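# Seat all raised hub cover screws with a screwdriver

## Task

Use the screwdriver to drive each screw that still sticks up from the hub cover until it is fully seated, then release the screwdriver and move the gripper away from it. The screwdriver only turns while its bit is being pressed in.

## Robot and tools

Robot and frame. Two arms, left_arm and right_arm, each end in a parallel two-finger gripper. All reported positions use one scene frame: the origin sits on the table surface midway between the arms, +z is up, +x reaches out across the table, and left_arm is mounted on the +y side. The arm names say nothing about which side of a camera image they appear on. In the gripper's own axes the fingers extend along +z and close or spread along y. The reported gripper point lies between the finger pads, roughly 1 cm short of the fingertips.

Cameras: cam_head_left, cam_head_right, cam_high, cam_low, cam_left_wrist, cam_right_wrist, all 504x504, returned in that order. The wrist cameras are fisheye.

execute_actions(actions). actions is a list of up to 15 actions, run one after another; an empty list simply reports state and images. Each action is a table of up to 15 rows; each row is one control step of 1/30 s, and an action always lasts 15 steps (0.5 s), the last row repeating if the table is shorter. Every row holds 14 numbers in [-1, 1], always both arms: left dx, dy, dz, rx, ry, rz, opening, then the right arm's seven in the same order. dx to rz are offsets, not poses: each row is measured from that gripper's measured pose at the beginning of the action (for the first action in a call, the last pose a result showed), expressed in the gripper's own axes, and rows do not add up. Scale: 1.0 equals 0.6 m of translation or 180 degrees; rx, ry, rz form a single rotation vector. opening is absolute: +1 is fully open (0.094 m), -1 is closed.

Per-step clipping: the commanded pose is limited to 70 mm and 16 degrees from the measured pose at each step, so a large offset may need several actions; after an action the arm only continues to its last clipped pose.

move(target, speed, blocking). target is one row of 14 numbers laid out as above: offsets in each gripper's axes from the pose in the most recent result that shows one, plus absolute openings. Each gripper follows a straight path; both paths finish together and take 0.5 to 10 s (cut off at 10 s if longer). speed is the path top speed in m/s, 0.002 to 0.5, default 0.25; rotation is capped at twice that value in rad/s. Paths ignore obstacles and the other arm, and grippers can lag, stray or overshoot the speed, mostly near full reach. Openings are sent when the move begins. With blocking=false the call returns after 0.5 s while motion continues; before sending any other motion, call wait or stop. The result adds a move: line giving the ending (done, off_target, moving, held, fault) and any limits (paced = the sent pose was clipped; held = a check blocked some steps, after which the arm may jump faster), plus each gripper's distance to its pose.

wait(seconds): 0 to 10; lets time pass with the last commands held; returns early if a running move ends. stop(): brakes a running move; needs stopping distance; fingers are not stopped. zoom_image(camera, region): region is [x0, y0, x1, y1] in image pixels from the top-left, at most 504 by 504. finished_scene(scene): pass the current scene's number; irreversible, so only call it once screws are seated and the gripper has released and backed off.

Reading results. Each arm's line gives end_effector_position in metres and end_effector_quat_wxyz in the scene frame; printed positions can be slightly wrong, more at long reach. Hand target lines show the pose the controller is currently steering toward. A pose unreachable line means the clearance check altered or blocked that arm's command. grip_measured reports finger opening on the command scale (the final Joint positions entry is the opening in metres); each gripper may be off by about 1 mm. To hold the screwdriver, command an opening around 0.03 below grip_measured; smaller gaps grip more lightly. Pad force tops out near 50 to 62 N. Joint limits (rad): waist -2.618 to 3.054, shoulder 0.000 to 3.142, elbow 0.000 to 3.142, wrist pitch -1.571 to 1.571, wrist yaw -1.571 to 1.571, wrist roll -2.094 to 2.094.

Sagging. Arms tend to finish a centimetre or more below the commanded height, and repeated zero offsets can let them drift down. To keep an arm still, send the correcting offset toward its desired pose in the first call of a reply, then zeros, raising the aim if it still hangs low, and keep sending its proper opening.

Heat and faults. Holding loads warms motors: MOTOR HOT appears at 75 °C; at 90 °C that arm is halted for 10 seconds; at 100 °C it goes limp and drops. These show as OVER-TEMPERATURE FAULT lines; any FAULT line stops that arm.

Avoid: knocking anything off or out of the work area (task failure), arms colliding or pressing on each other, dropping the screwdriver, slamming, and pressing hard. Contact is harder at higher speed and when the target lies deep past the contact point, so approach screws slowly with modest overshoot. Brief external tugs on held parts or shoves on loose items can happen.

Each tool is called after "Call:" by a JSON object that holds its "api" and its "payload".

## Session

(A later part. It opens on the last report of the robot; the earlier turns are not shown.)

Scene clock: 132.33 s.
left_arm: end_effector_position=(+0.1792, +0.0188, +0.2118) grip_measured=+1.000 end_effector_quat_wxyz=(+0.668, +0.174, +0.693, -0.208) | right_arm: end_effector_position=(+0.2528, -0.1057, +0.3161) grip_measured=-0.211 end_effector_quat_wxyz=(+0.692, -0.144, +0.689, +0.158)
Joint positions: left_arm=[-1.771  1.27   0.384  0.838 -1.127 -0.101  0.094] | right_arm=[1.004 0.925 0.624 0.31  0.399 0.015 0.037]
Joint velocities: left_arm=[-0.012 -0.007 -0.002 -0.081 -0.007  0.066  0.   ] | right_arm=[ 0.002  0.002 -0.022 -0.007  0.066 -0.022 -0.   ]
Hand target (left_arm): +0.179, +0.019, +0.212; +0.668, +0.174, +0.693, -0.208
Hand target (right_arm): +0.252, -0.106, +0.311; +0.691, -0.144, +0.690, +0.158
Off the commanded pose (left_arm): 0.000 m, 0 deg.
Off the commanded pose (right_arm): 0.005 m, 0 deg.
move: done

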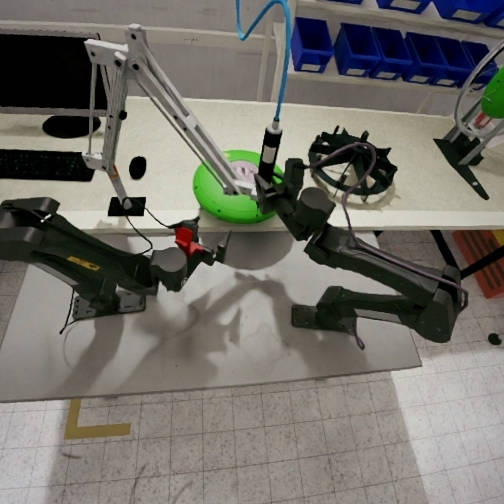

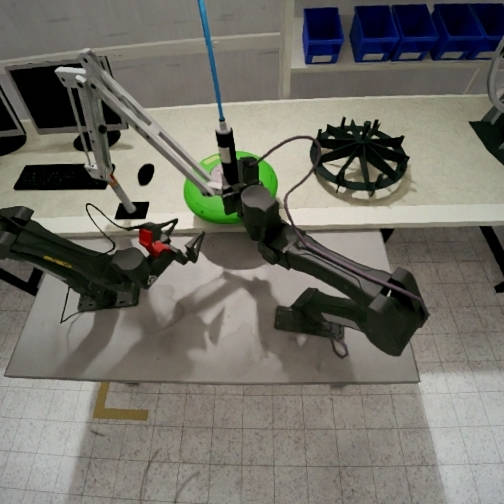

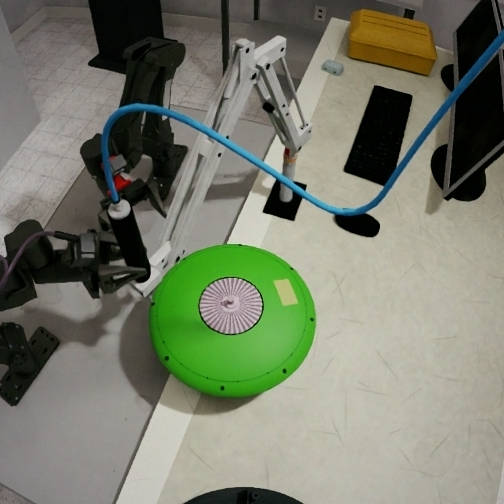

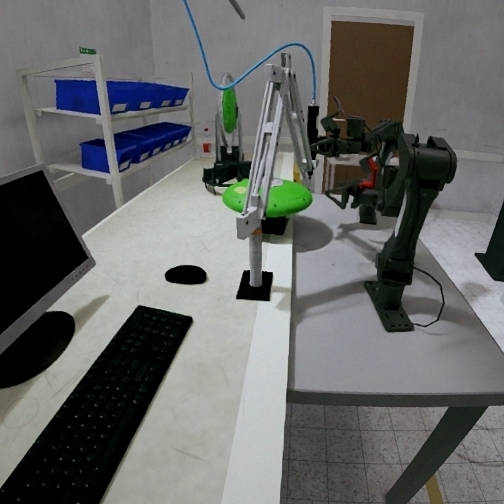

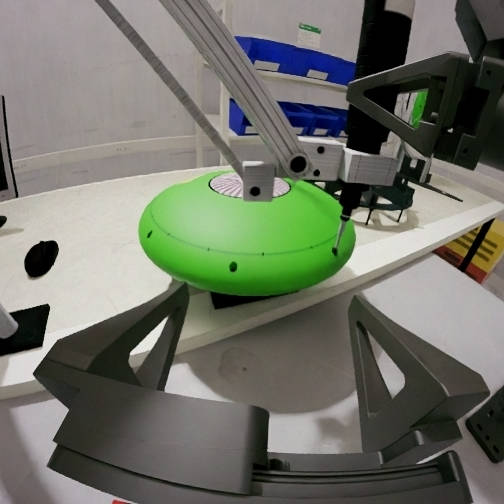

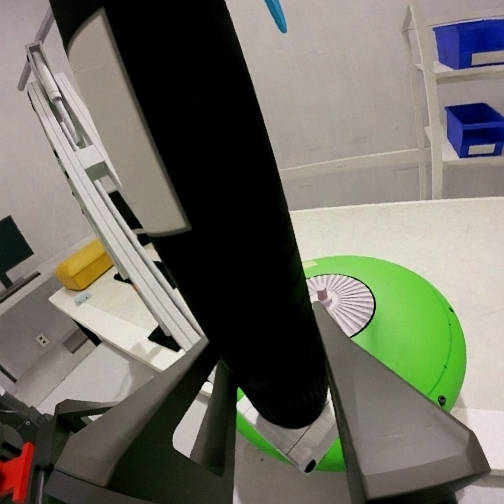

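Push down with a slight forward bias.

Call:
{"api": "move", "payload": {"target": [0,0,0,0,0,0,1,0.028,0.002,0.005,0,0.003,0,-0.25], "speed": 0.015}}

Call:
{"api": "zoom_image", "payload": {"camera": "cam_left_wrist", "region": [310, 210, 360, 260]}}

Call:
{"api": "zoom_image", "payload": {"camera": "cam_high", "region": [135, 280, 170, 315]}}

Scene clock: 146.53 s.
left_arm: end_effector_position=(+0.1792, +0.0188, +0.2118) grip_measured=+1.000 end_effector_quat_wxyz=(+0.668, +0.174, +0.693, -0.208) | right_arm: end_effector_position=(+0.2524, -0.1063, +0.3124) grip_measured=-0.211 end_effector_quat_wxyz=(+0.696, -0.142, +0.685, +0.159)
Joint positions: left_arm=[-1.771  1.27   0.384  0.838 -1.127 -0.101  0.094] | right_arm=[1.004 0.925 0.597 0.351 0.4   0.011 0.037]
Joint velocities: left_arm=[ 0.022 -0.012 -0.017 -0.022  0.037  0.066  0.   ] | right_arm=[ 0.007  0.007 -0.002 -0.007  0.022 -0.095  0.   ]
Hand target (left_arm): +0.179, +0.019, +0.212; +0.668, +0.174, +0.693, -0.208
Hand target (right_arm): +0.254, -0.103, +0.299; +0.689, -0.145, +0.693, +0.157
Off the commanded pose (left_arm): 0.000 m, 0 deg.
Off the commanded pose (right_arm): 0.014 m, 1 deg.
move: off_target (right_arm)

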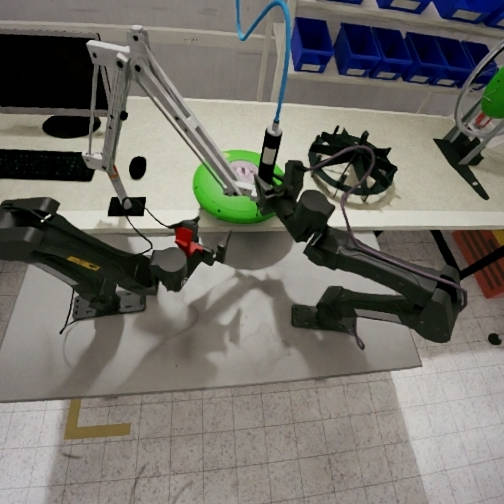

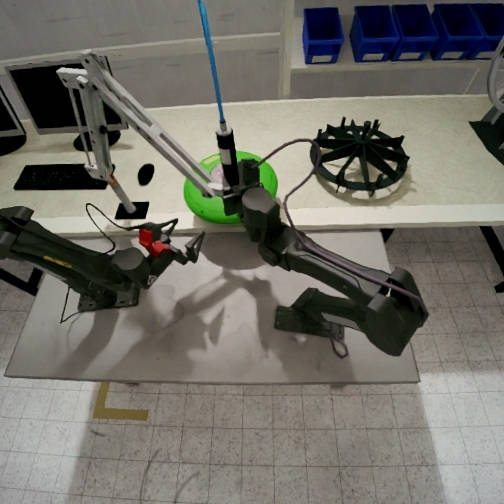

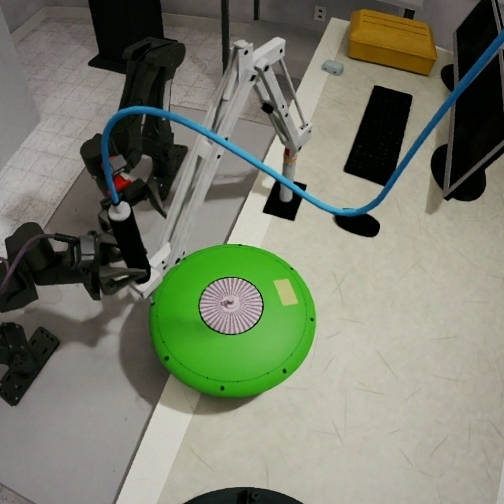

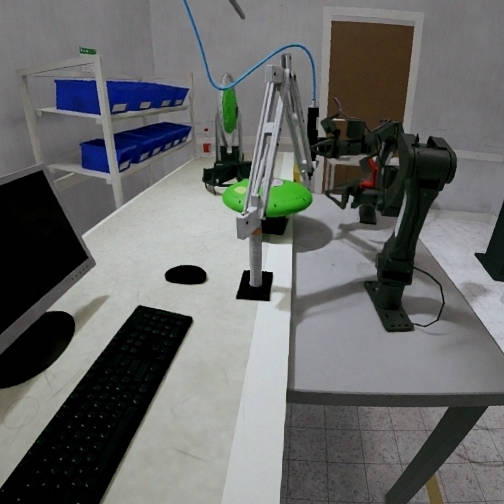

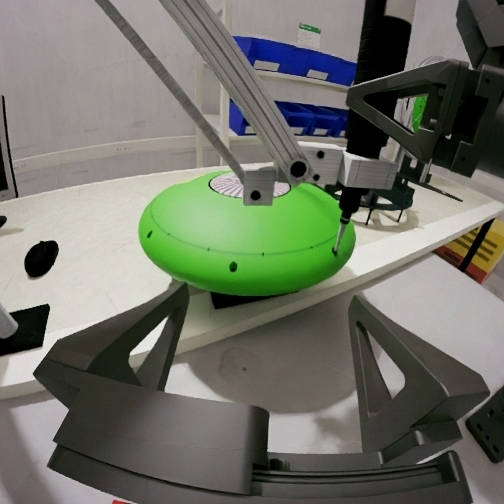

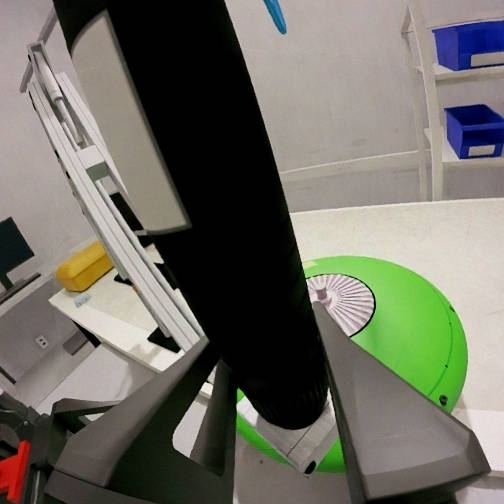

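Region (310, 210, 360, 260) of cam_left_wrist's 504x504 image, scaled by 10.080, with more detail than that image has.

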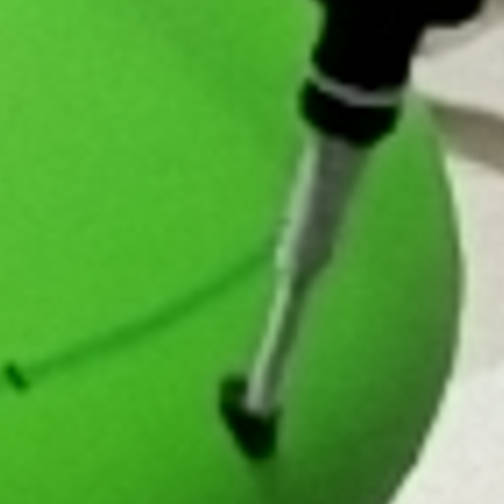

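Region (135, 280, 170, 315) of cam_high's 504x504 image, scaled by 14.400, with more detail than that image has.

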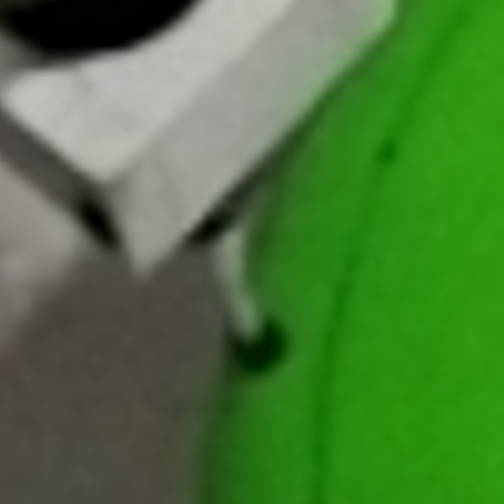

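Call:
{"api": "execute_actions", "payload": {"actions": [[[0,0,0,0,0,0,1,0.022,-0.003,0.012,0,0.007,0,-0.25]]]}}

Call:
{"api": "zoom_image", "payload": {"camera": "cam_left_wrist", "region": [310, 210, 360, 260]}}

Call:
{"api": "zoom_image", "payload": {"camera": "cam_high", "region": [135, 280, 170, 315]}}

Scene clock: 149.87 s.
left_arm: end_effector_position=(+0.1792, +0.0188, +0.2118) grip_measured=+1.000 end_effector_quat_wxyz=(+0.668, +0.174, +0.693, -0.208) | right_arm: end_effector_position=(+0.2562, -0.1052, +0.3116) grip_measured=-0.211 end_effector_quat_wxyz=(+0.697, -0.143, +0.684, +0.161)
Joint positions: left_arm=[-1.771  1.27   0.384  0.838 -1.127 -0.101  0.094] | right_arm=[0.99  0.942 0.597 0.37  0.382 0.011 0.037]
Joint velocities: left_arm=[-0.022 -0.007  0.007 -0.11  -0.051 -0.022  0.   ] | right_arm=[ 0.012  0.007  0.012  0.007 -0.022 -0.022 -0.001]
Hand target (left_arm): +0.179, +0.019, +0.212; +0.668, +0.174, +0.693, -0.208
Hand target (right_arm): +0.260, -0.105, +0.299; +0.689, -0.144, +0.693, +0.157
Off the commanded pose (left_arm): 0.000 m, 0 deg.
Off the commanded pose (right_arm): 0.013 m, 1 deg.

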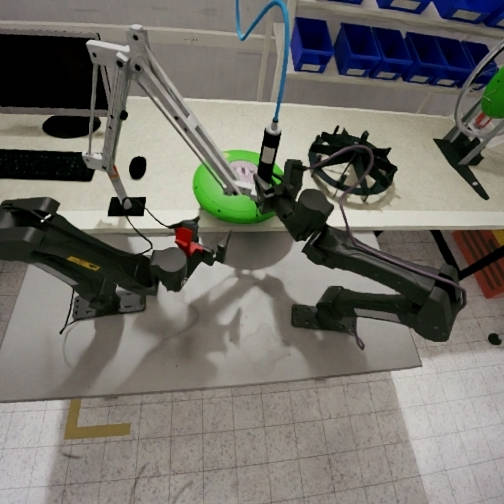

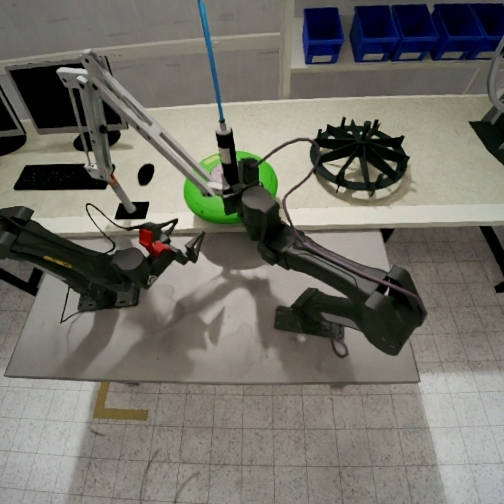

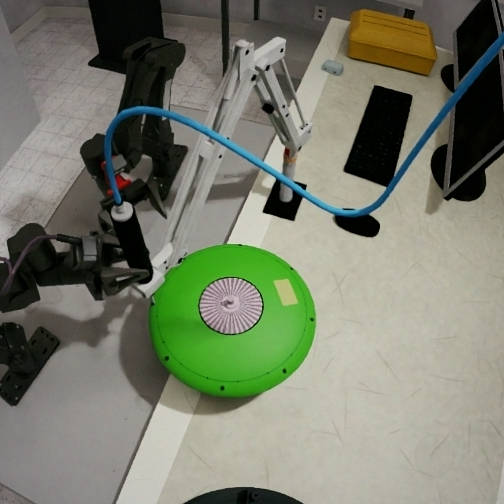

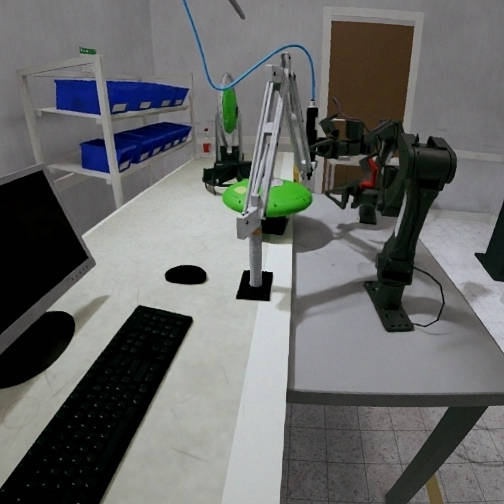

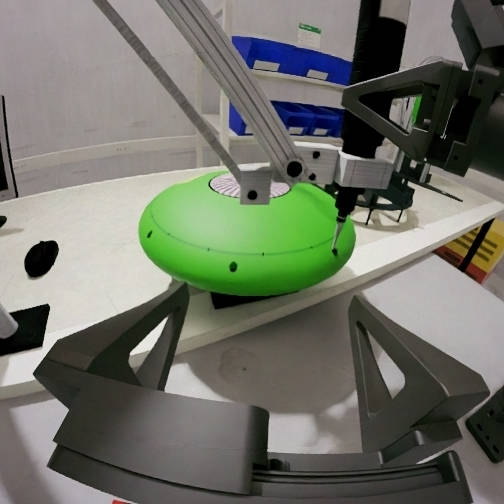

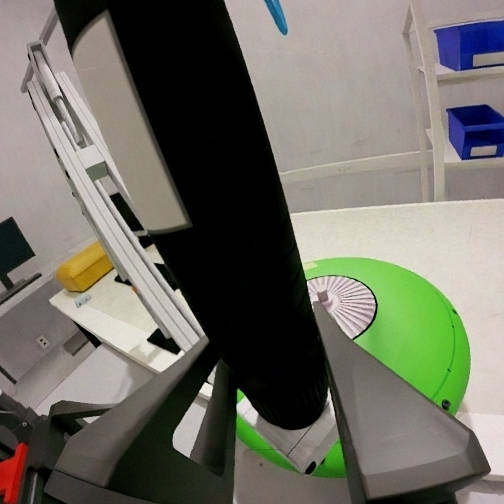

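Region (310, 210, 360, 260) of cam_left_wrist's 504x504 image, scaled by 10.080, with more detail than that image has.

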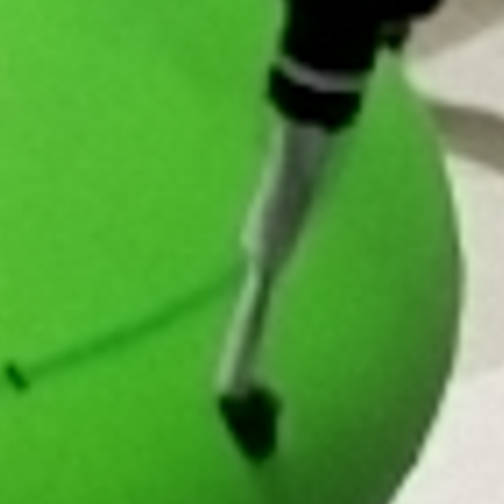

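Region (135, 280, 170, 315) of cam_high's 504x504 image, scaled by 14.400, with more detail than that image has.

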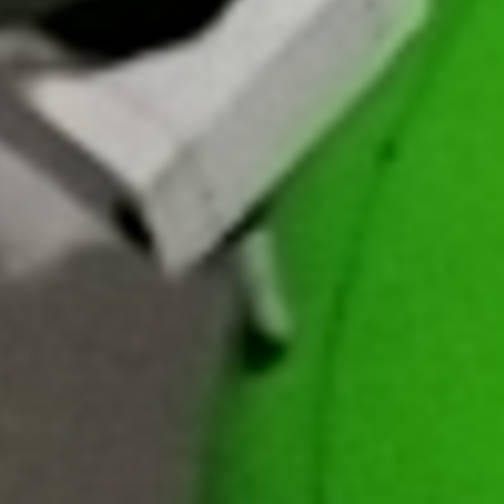

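Call:
{"api": "execute_actions", "payload": {"actions": [[[0,0,0,0,0,0,1,0.022,-0.002,-0.005,0,0.007,0,-0.25]]]}}

Call:
{"api": "zoom_image", "payload": {"camera": "cam_left_wrist", "region": [310, 210, 360, 260]}}

Scene clock: 153.43 s.
left_arm: end_effector_position=(+0.1792, +0.0188, +0.2118) grip_measured=+1.000 end_effector_quat_wxyz=(+0.668, +0.174, +0.693, -0.208) | right_arm: end_effector_position=(+0.2562, -0.1052, +0.3116) grip_measured=-0.211 end_effector_quat_wxyz=(+0.697, -0.143, +0.684, +0.161)
Joint positions: left_arm=[-1.771  1.27   0.384  0.838 -1.127 -0.101  0.094] | right_arm=[0.99  0.942 0.597 0.37  0.382 0.011 0.037]
Joint velocities: left_arm=[ 0.002  0.002 -0.007 -0.037 -0.051 -0.037  0.   ] | right_arm=[-0.002  0.002 -0.002  0.007 -0.007 -0.022  0.   ]
Hand target (left_arm): +0.179, +0.019, +0.212; +0.668, +0.174, +0.693, -0.208
Hand target (right_arm): +0.254, -0.107, +0.298; +0.689, -0.145, +0.692, +0.159
Off the commanded pose (left_arm): 0.000 m, 0 deg.
Off the commanded pose (right_arm): 0.014 m, 1 deg.

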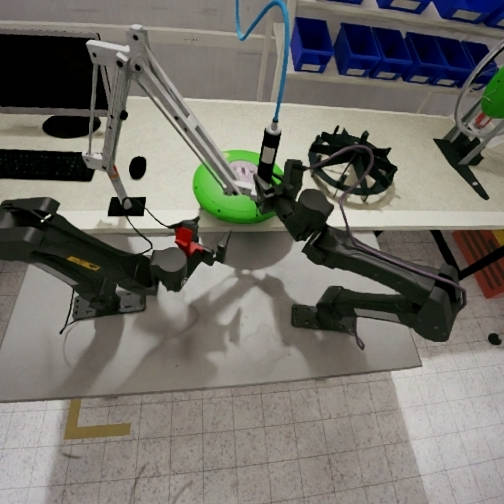

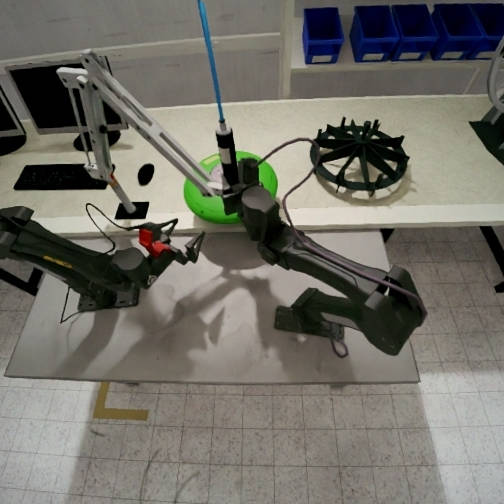

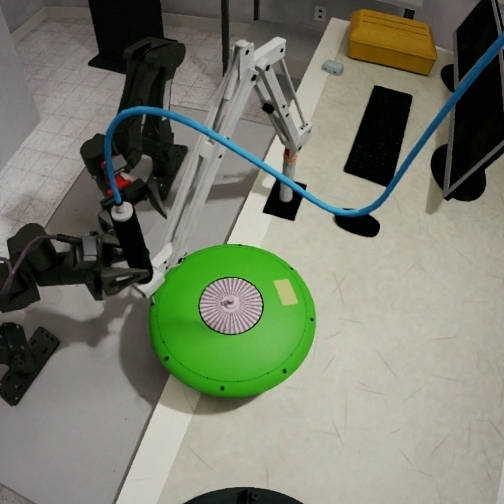

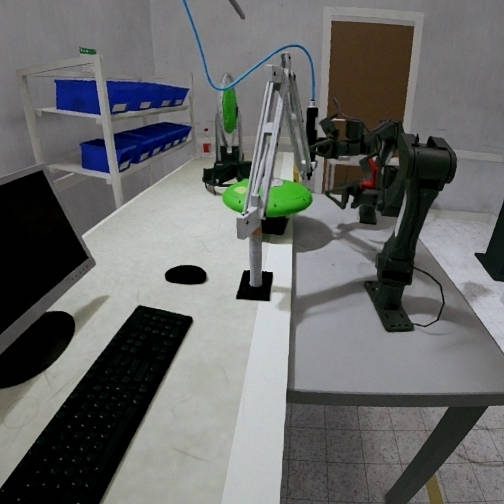

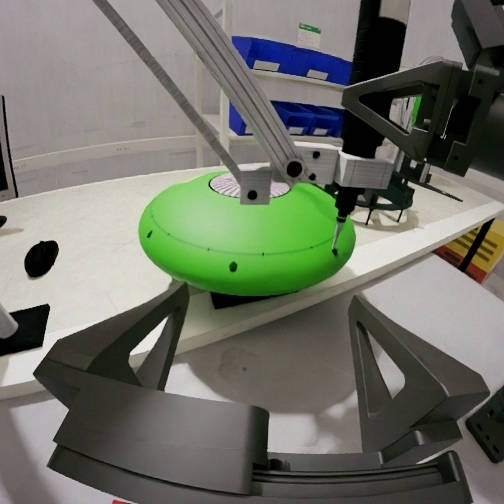

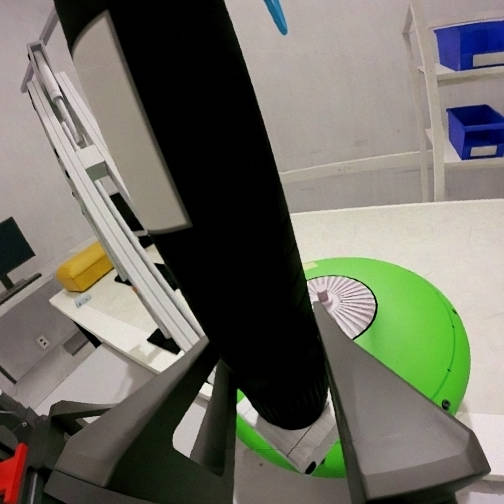

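Region (310, 210, 360, 260) of cam_left_wrist's 504x504 image, scaled by 10.080, with more detail than that image has.

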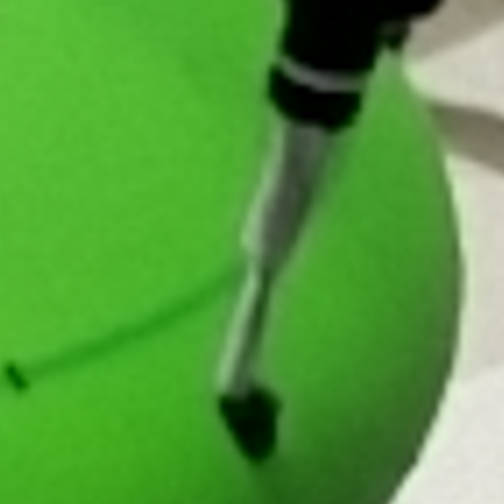

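Call:
{"api": "execute_actions", "payload": {"actions": [[[0,0,0,0,0,0,1,0.022,-0.003,-0.010,0,0.007,0,-0.25]]]}}

Call:
{"api": "zoom_image", "payload": {"camera": "cam_left_wrist", "region": [310, 210, 360, 260]}}

Call:
{"api": "zoom_image", "payload": {"camera": "cam_high", "region": [135, 280, 170, 315]}}

Scene clock: 157.73 s.
left_arm: end_effector_position=(+0.1792, +0.0188, +0.2118) grip_measured=+1.000 end_effector_quat_wxyz=(+0.668, +0.174, +0.693, -0.208) | right_arm: end_effector_position=(+0.2561, -0.1053, +0.3104) grip_measured=-0.211 end_effector_quat_wxyz=(+0.698, -0.143, +0.683, +0.161)
Joint positions: left_arm=[-1.771  1.27   0.384  0.838 -1.127 -0.101  0.094] | right_arm=[0.99  0.942 0.589 0.382 0.382 0.009 0.037]
Joint velocities: left_arm=[-0.022  0.002 -0.002 -0.007  0.051  0.007  0.   ] | right_arm=[-0.012 -0.012  0.002  0.037 -0.037  0.022 -0.001]
Hand target (left_arm): +0.179, +0.019, +0.212; +0.668, +0.174, +0.693, -0.208
Hand target (right_arm): +0.252, -0.109, +0.298; +0.690, -0.145, +0.692, +0.159
Off the commanded pose (left_arm): 0.000 m, 0 deg.
Off the commanded pose (right_arm): 0.013 m, 1 deg.

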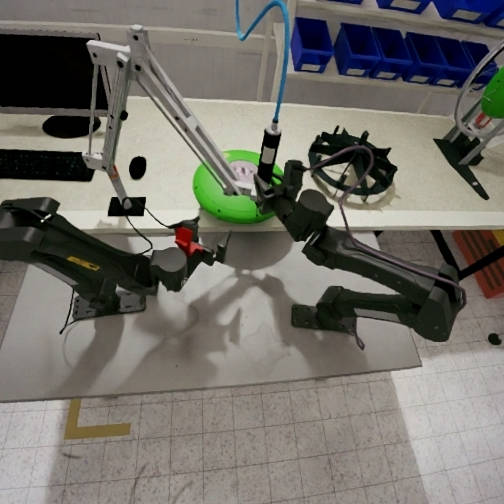

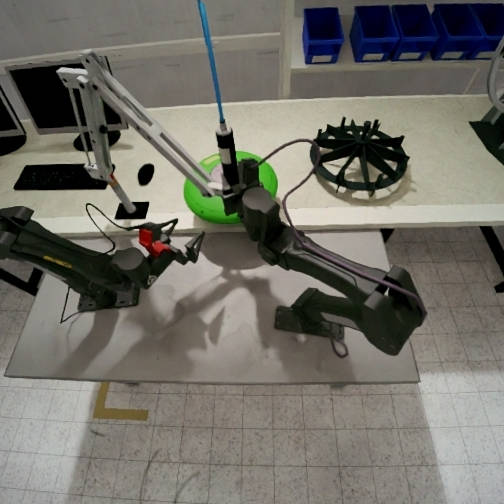

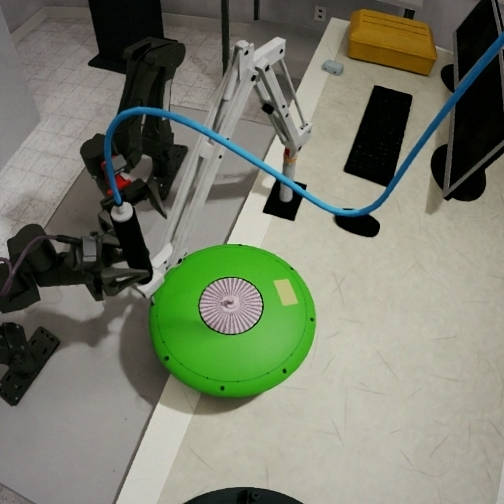

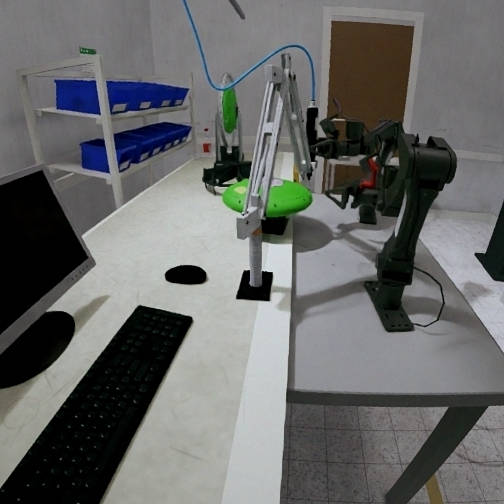

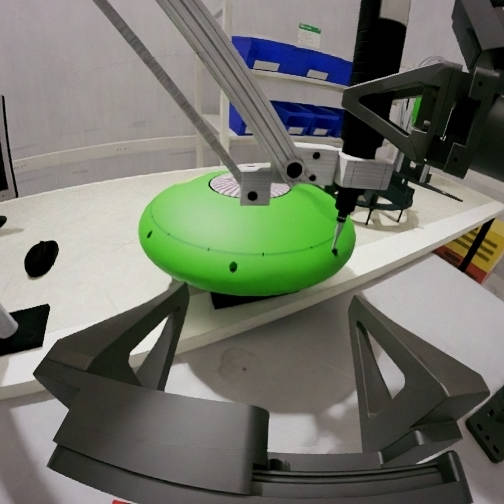

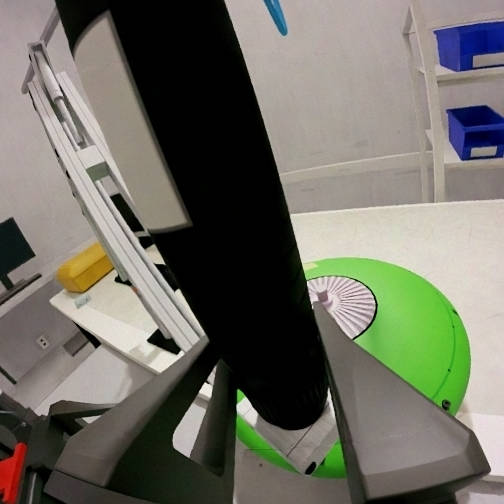

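Region (310, 210, 360, 260) of cam_left_wrist's 504x504 image, scaled by 10.080, with more detail than that image has.

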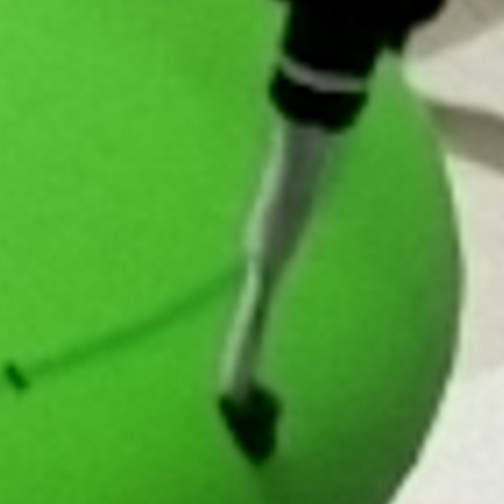

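Region (135, 280, 170, 315) of cam_high's 504x504 image, scaled by 14.400, with more detail than that image has.

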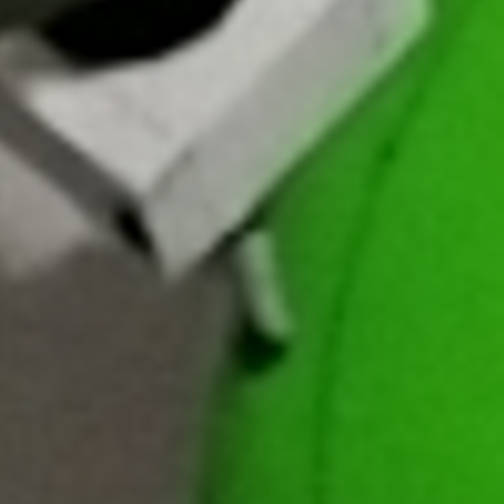

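Call:
{"api": "execute_actions", "payload": {"actions": [[[0,0,0,0,0,0,1,0.018,-0.004,-0.0135,0,0.008,0,-0.25]]]}}

Call:
{"api": "zoom_image", "payload": {"camera": "cam_left_wrist", "region": [310, 210, 360, 260]}}

Call:
{"api": "zoom_image", "payload": {"camera": "cam_high", "region": [135, 280, 170, 315]}}

Scene clock: 160.67 s.
left_arm: end_effector_position=(+0.1792, +0.0188, +0.2118) grip_measured=+1.000 end_effector_quat_wxyz=(+0.668, +0.174, +0.693, -0.208) | right_arm: end_effector_position=(+0.2547, -0.1071, +0.3115) grip_measured=-0.211 end_effector_quat_wxyz=(+0.698, -0.142, +0.683, +0.160)
Joint positions: left_arm=[-1.771  1.27   0.384  0.838 -1.127 -0.101  0.094] | right_arm=[0.99  0.931 0.589 0.371 0.384 0.009 0.037]
Joint velocities: left_arm=[-0.017 -0.002 -0.002 -0.066 -0.037  0.022  0.   ] | right_arm=[-0.002 -0.012 -0.007 -0.11   0.007 -0.037 -0.001]
Hand target (left_arm): +0.179, +0.019, +0.212; +0.668, +0.174, +0.693, -0.208
Hand target (right_arm): +0.250, -0.110, +0.299; +0.690, -0.145, +0.692, +0.159
Off the commanded pose (left_arm): 0.000 m, 0 deg.
Off the commanded pose (right_arm): 0.014 m, 1 deg.

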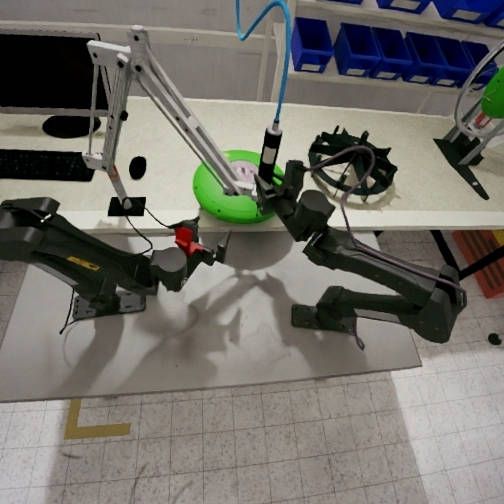

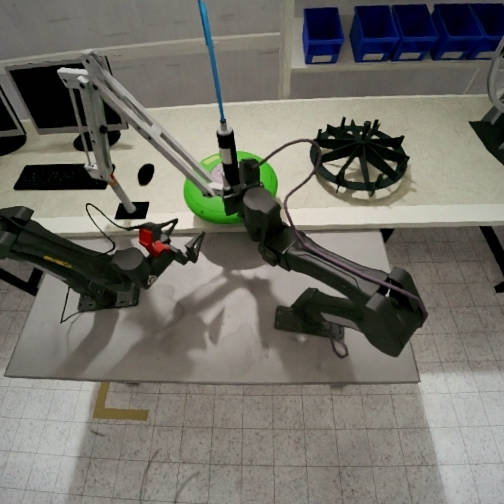

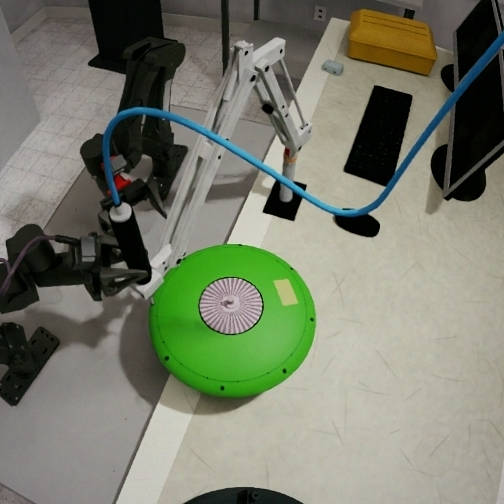

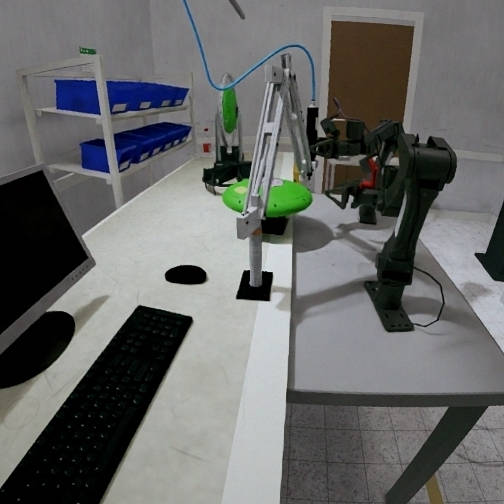

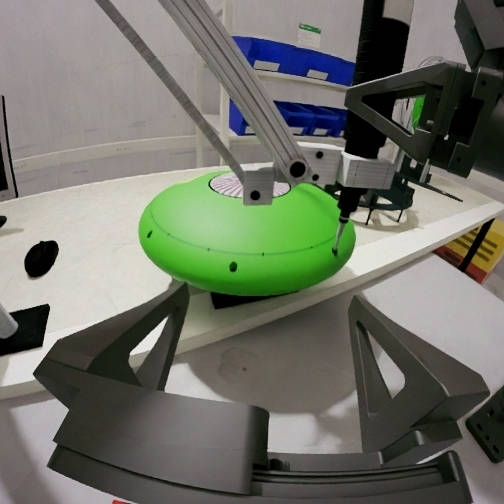

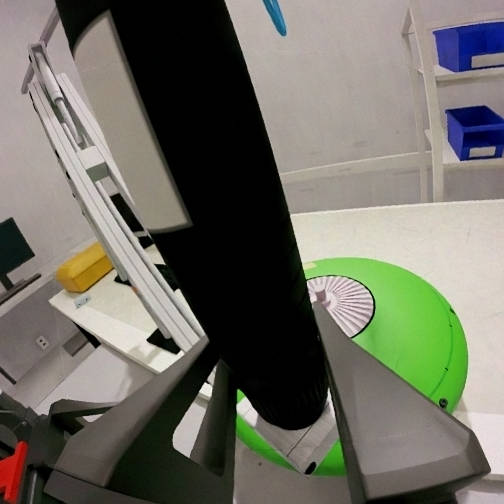

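Region (310, 210, 360, 260) of cam_left_wrist's 504x504 image, scaled by 10.080, with more detail than that image has.

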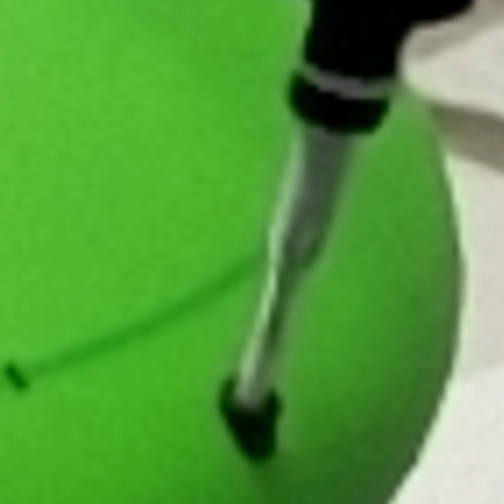

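Region (135, 280, 170, 315) of cam_high's 504x504 image, scaled by 14.400, with more detail than that image has.

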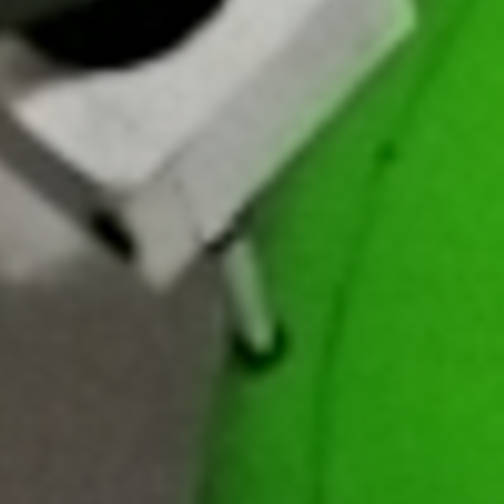

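Centered. Push harder (with wrist-pitch bias to resist the load).

Call:
{"api": "execute_actions", "payload": {"actions": [[[0,0,0,0,0,0,1,0.03,0,-0.003,0,0.015,0,-0.26],[0,0,0,0,0,0,1,0.033,0,-0.003,0,0.018,0,-0.26],[0,0,0,0,0,0,1,0.036,0,-0.003,0,0.02,0,-0.26],[0,0,0,0,0,0,1,0.04,0,-0.003,0,0.022,0,-0.26],[0,0,0,0,0,0,1,0.045,0,-0.003,0,0.025,0,-0.26]],[[0,0,0,0,0,0,1,0.045,0,-0.003,0,0.025,0,-0.26]]]}}

Call:
{"api": "zoom_image", "payload": {"camera": "cam_left_wrist", "region": [310, 210, 360, 260]}}

Scene clock: 166.33 s.
left_arm: end_effector_position=(+0.1792, +0.0188, +0.2118) grip_measured=+1.000 end_effector_quat_wxyz=(+0.668, +0.174, +0.693, -0.208) | right_arm: end_effector_position=(+0.2547, -0.1071, +0.3101) grip_measured=-0.211 end_effector_quat_wxyz=(+0.696, -0.143, +0.685, +0.160)
Joint positions: left_arm=[-1.771  1.27   0.384  0.838 -1.127 -0.101  0.094] | right_arm=[0.99  0.931 0.589 0.365 0.384 0.012 0.037]
Joint velocities: left_arm=[-0.007  0.002 -0.007 -0.066 -0.007 -0.007  0.   ] | right_arm=[ 0.002 -0.007 -0.002 -0.081 -0.037  0.037 -0.   ]
Hand target (left_arm): +0.179, +0.019, +0.212; +0.668, +0.174, +0.693, -0.208
Hand target (right_arm): +0.253, -0.107, +0.284; +0.670, -0.149, +0.711, +0.154
Off the commanded pose (left_arm): 0.000 m, 0 deg.
Off the commanded pose (right_arm): 0.027 m, 4 deg.

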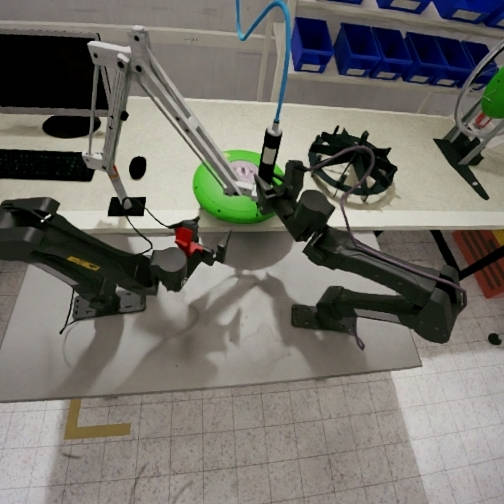

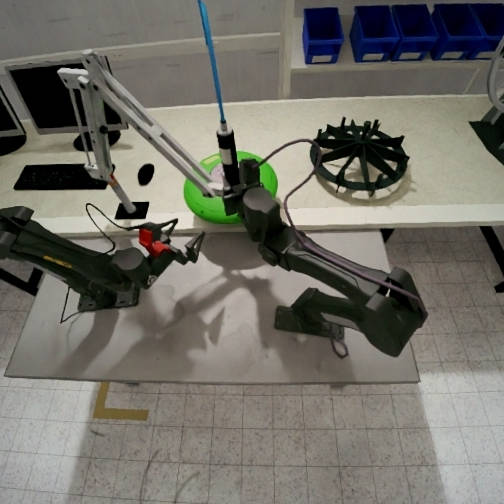

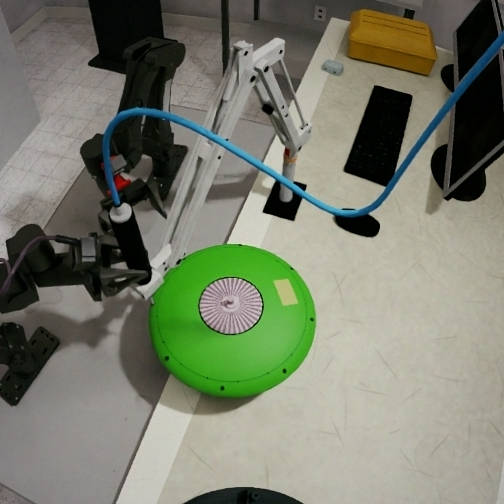

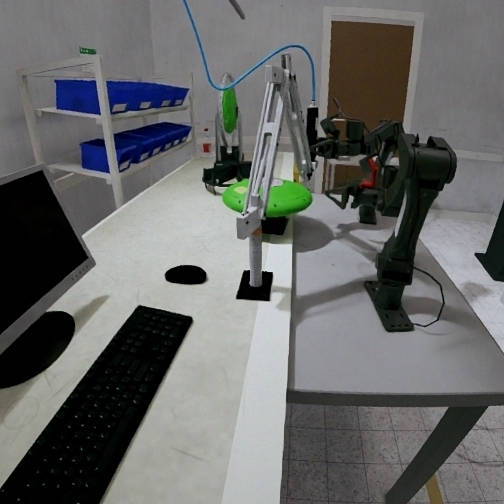

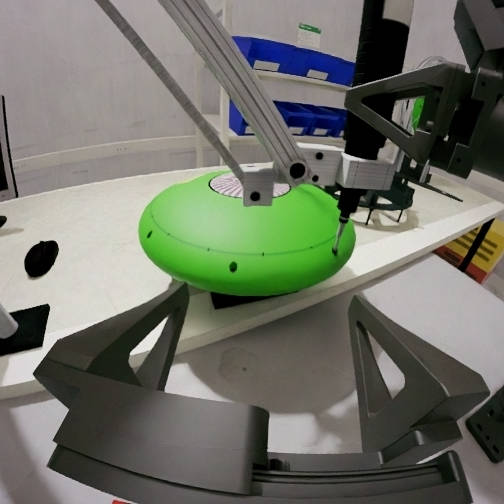

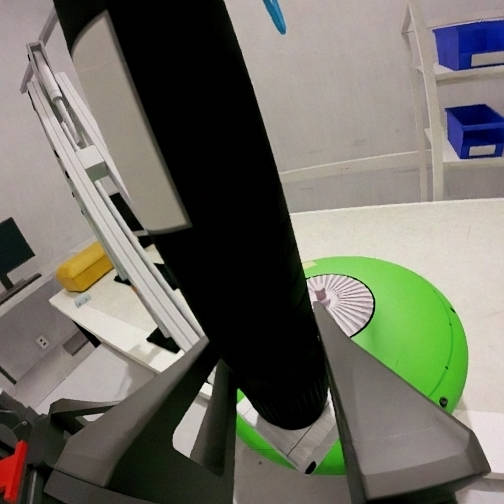

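Region (310, 210, 360, 260) of cam_left_wrist's 504x504 image, scaled by 10.080, with more detail than that image has.

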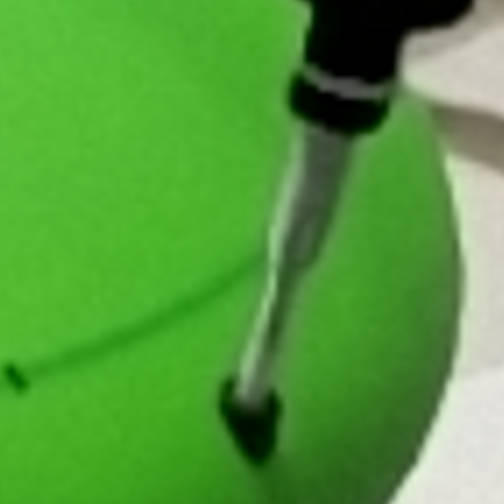

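Call:
{"api": "execute_actions", "payload": {"actions": [[[0,0,0,0,0,0,1,0.06,0,-0.003,0,0.03,0,-0.26]],[[0,0,0,0,0,0,1,0.075,0,-0.003,0,0.035,0,-0.26]],[[0,0,0,0,0,0,1,0.075,0,-0.003,0,0.035,0,-0.26]]]}}

Call:
{"api": "zoom_image", "payload": {"camera": "cam_left_wrist", "region": [310, 210, 360, 260]}}

Scene clock: 171.77 s.
left_arm: end_effector_position=(+0.1792, +0.0188, +0.2118) grip_measured=+1.000 end_effector_quat_wxyz=(+0.668, +0.174, +0.693, -0.208) | right_arm: end_effector_position=(+0.2541, -0.1078, +0.3005) grip_measured=-0.211 end_effector_quat_wxyz=(+0.697, -0.141, +0.684, +0.162)
Joint positions: left_arm=[-1.771  1.27   0.384  0.838 -1.127 -0.101  0.094] | right_arm=[0.99  0.933 0.548 0.41  0.384 0.016 0.037]
Joint velocities: left_arm=[-0.007  0.002  0.002  0.007  0.037 -0.095  0.   ] | right_arm=[ 0.017 -0.002 -0.007  0.022 -0.022 -0.022  0.001]
Hand target (left_arm): +0.179, +0.019, +0.212; +0.668, +0.174, +0.693, -0.208
Hand target (right_arm): +0.252, -0.108, +0.260; +0.658, -0.150, +0.722, +0.152
Off the commanded pose (left_arm): 0.000 m, 0 deg.
Off the commanded pose (right_arm): 0.042 m, 7 deg.

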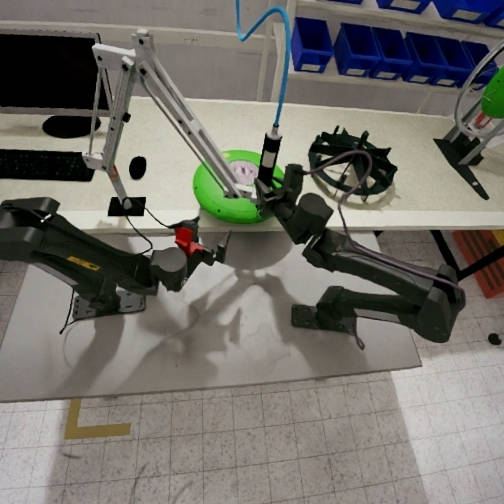

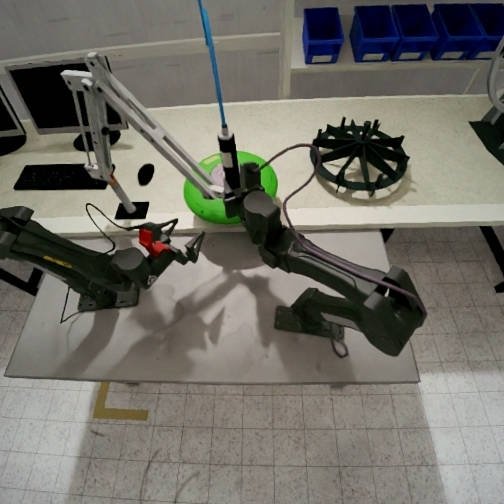

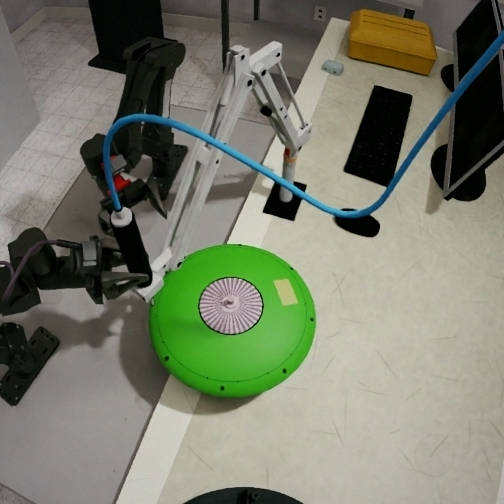

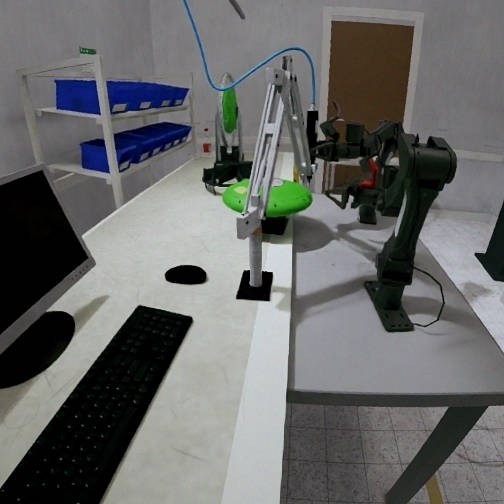

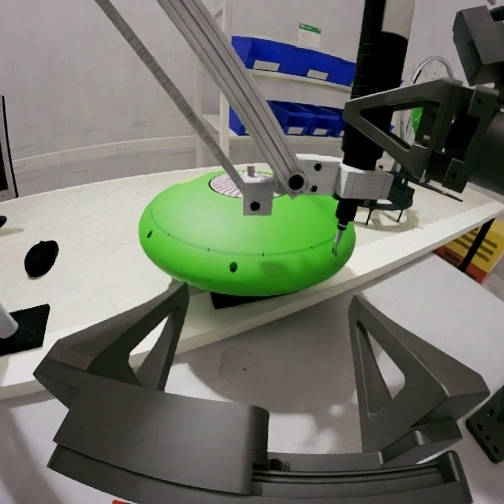

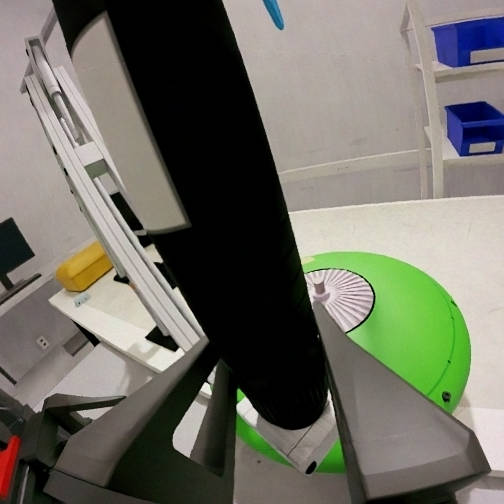

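Region (310, 210, 360, 260) of cam_left_wrist's 504x504 image, scaled by 10.080, with more detail than that image has.

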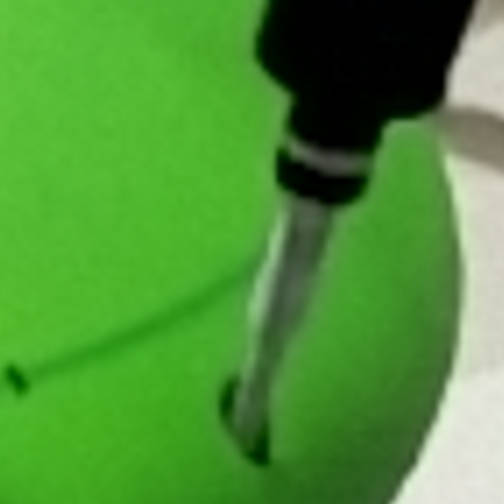

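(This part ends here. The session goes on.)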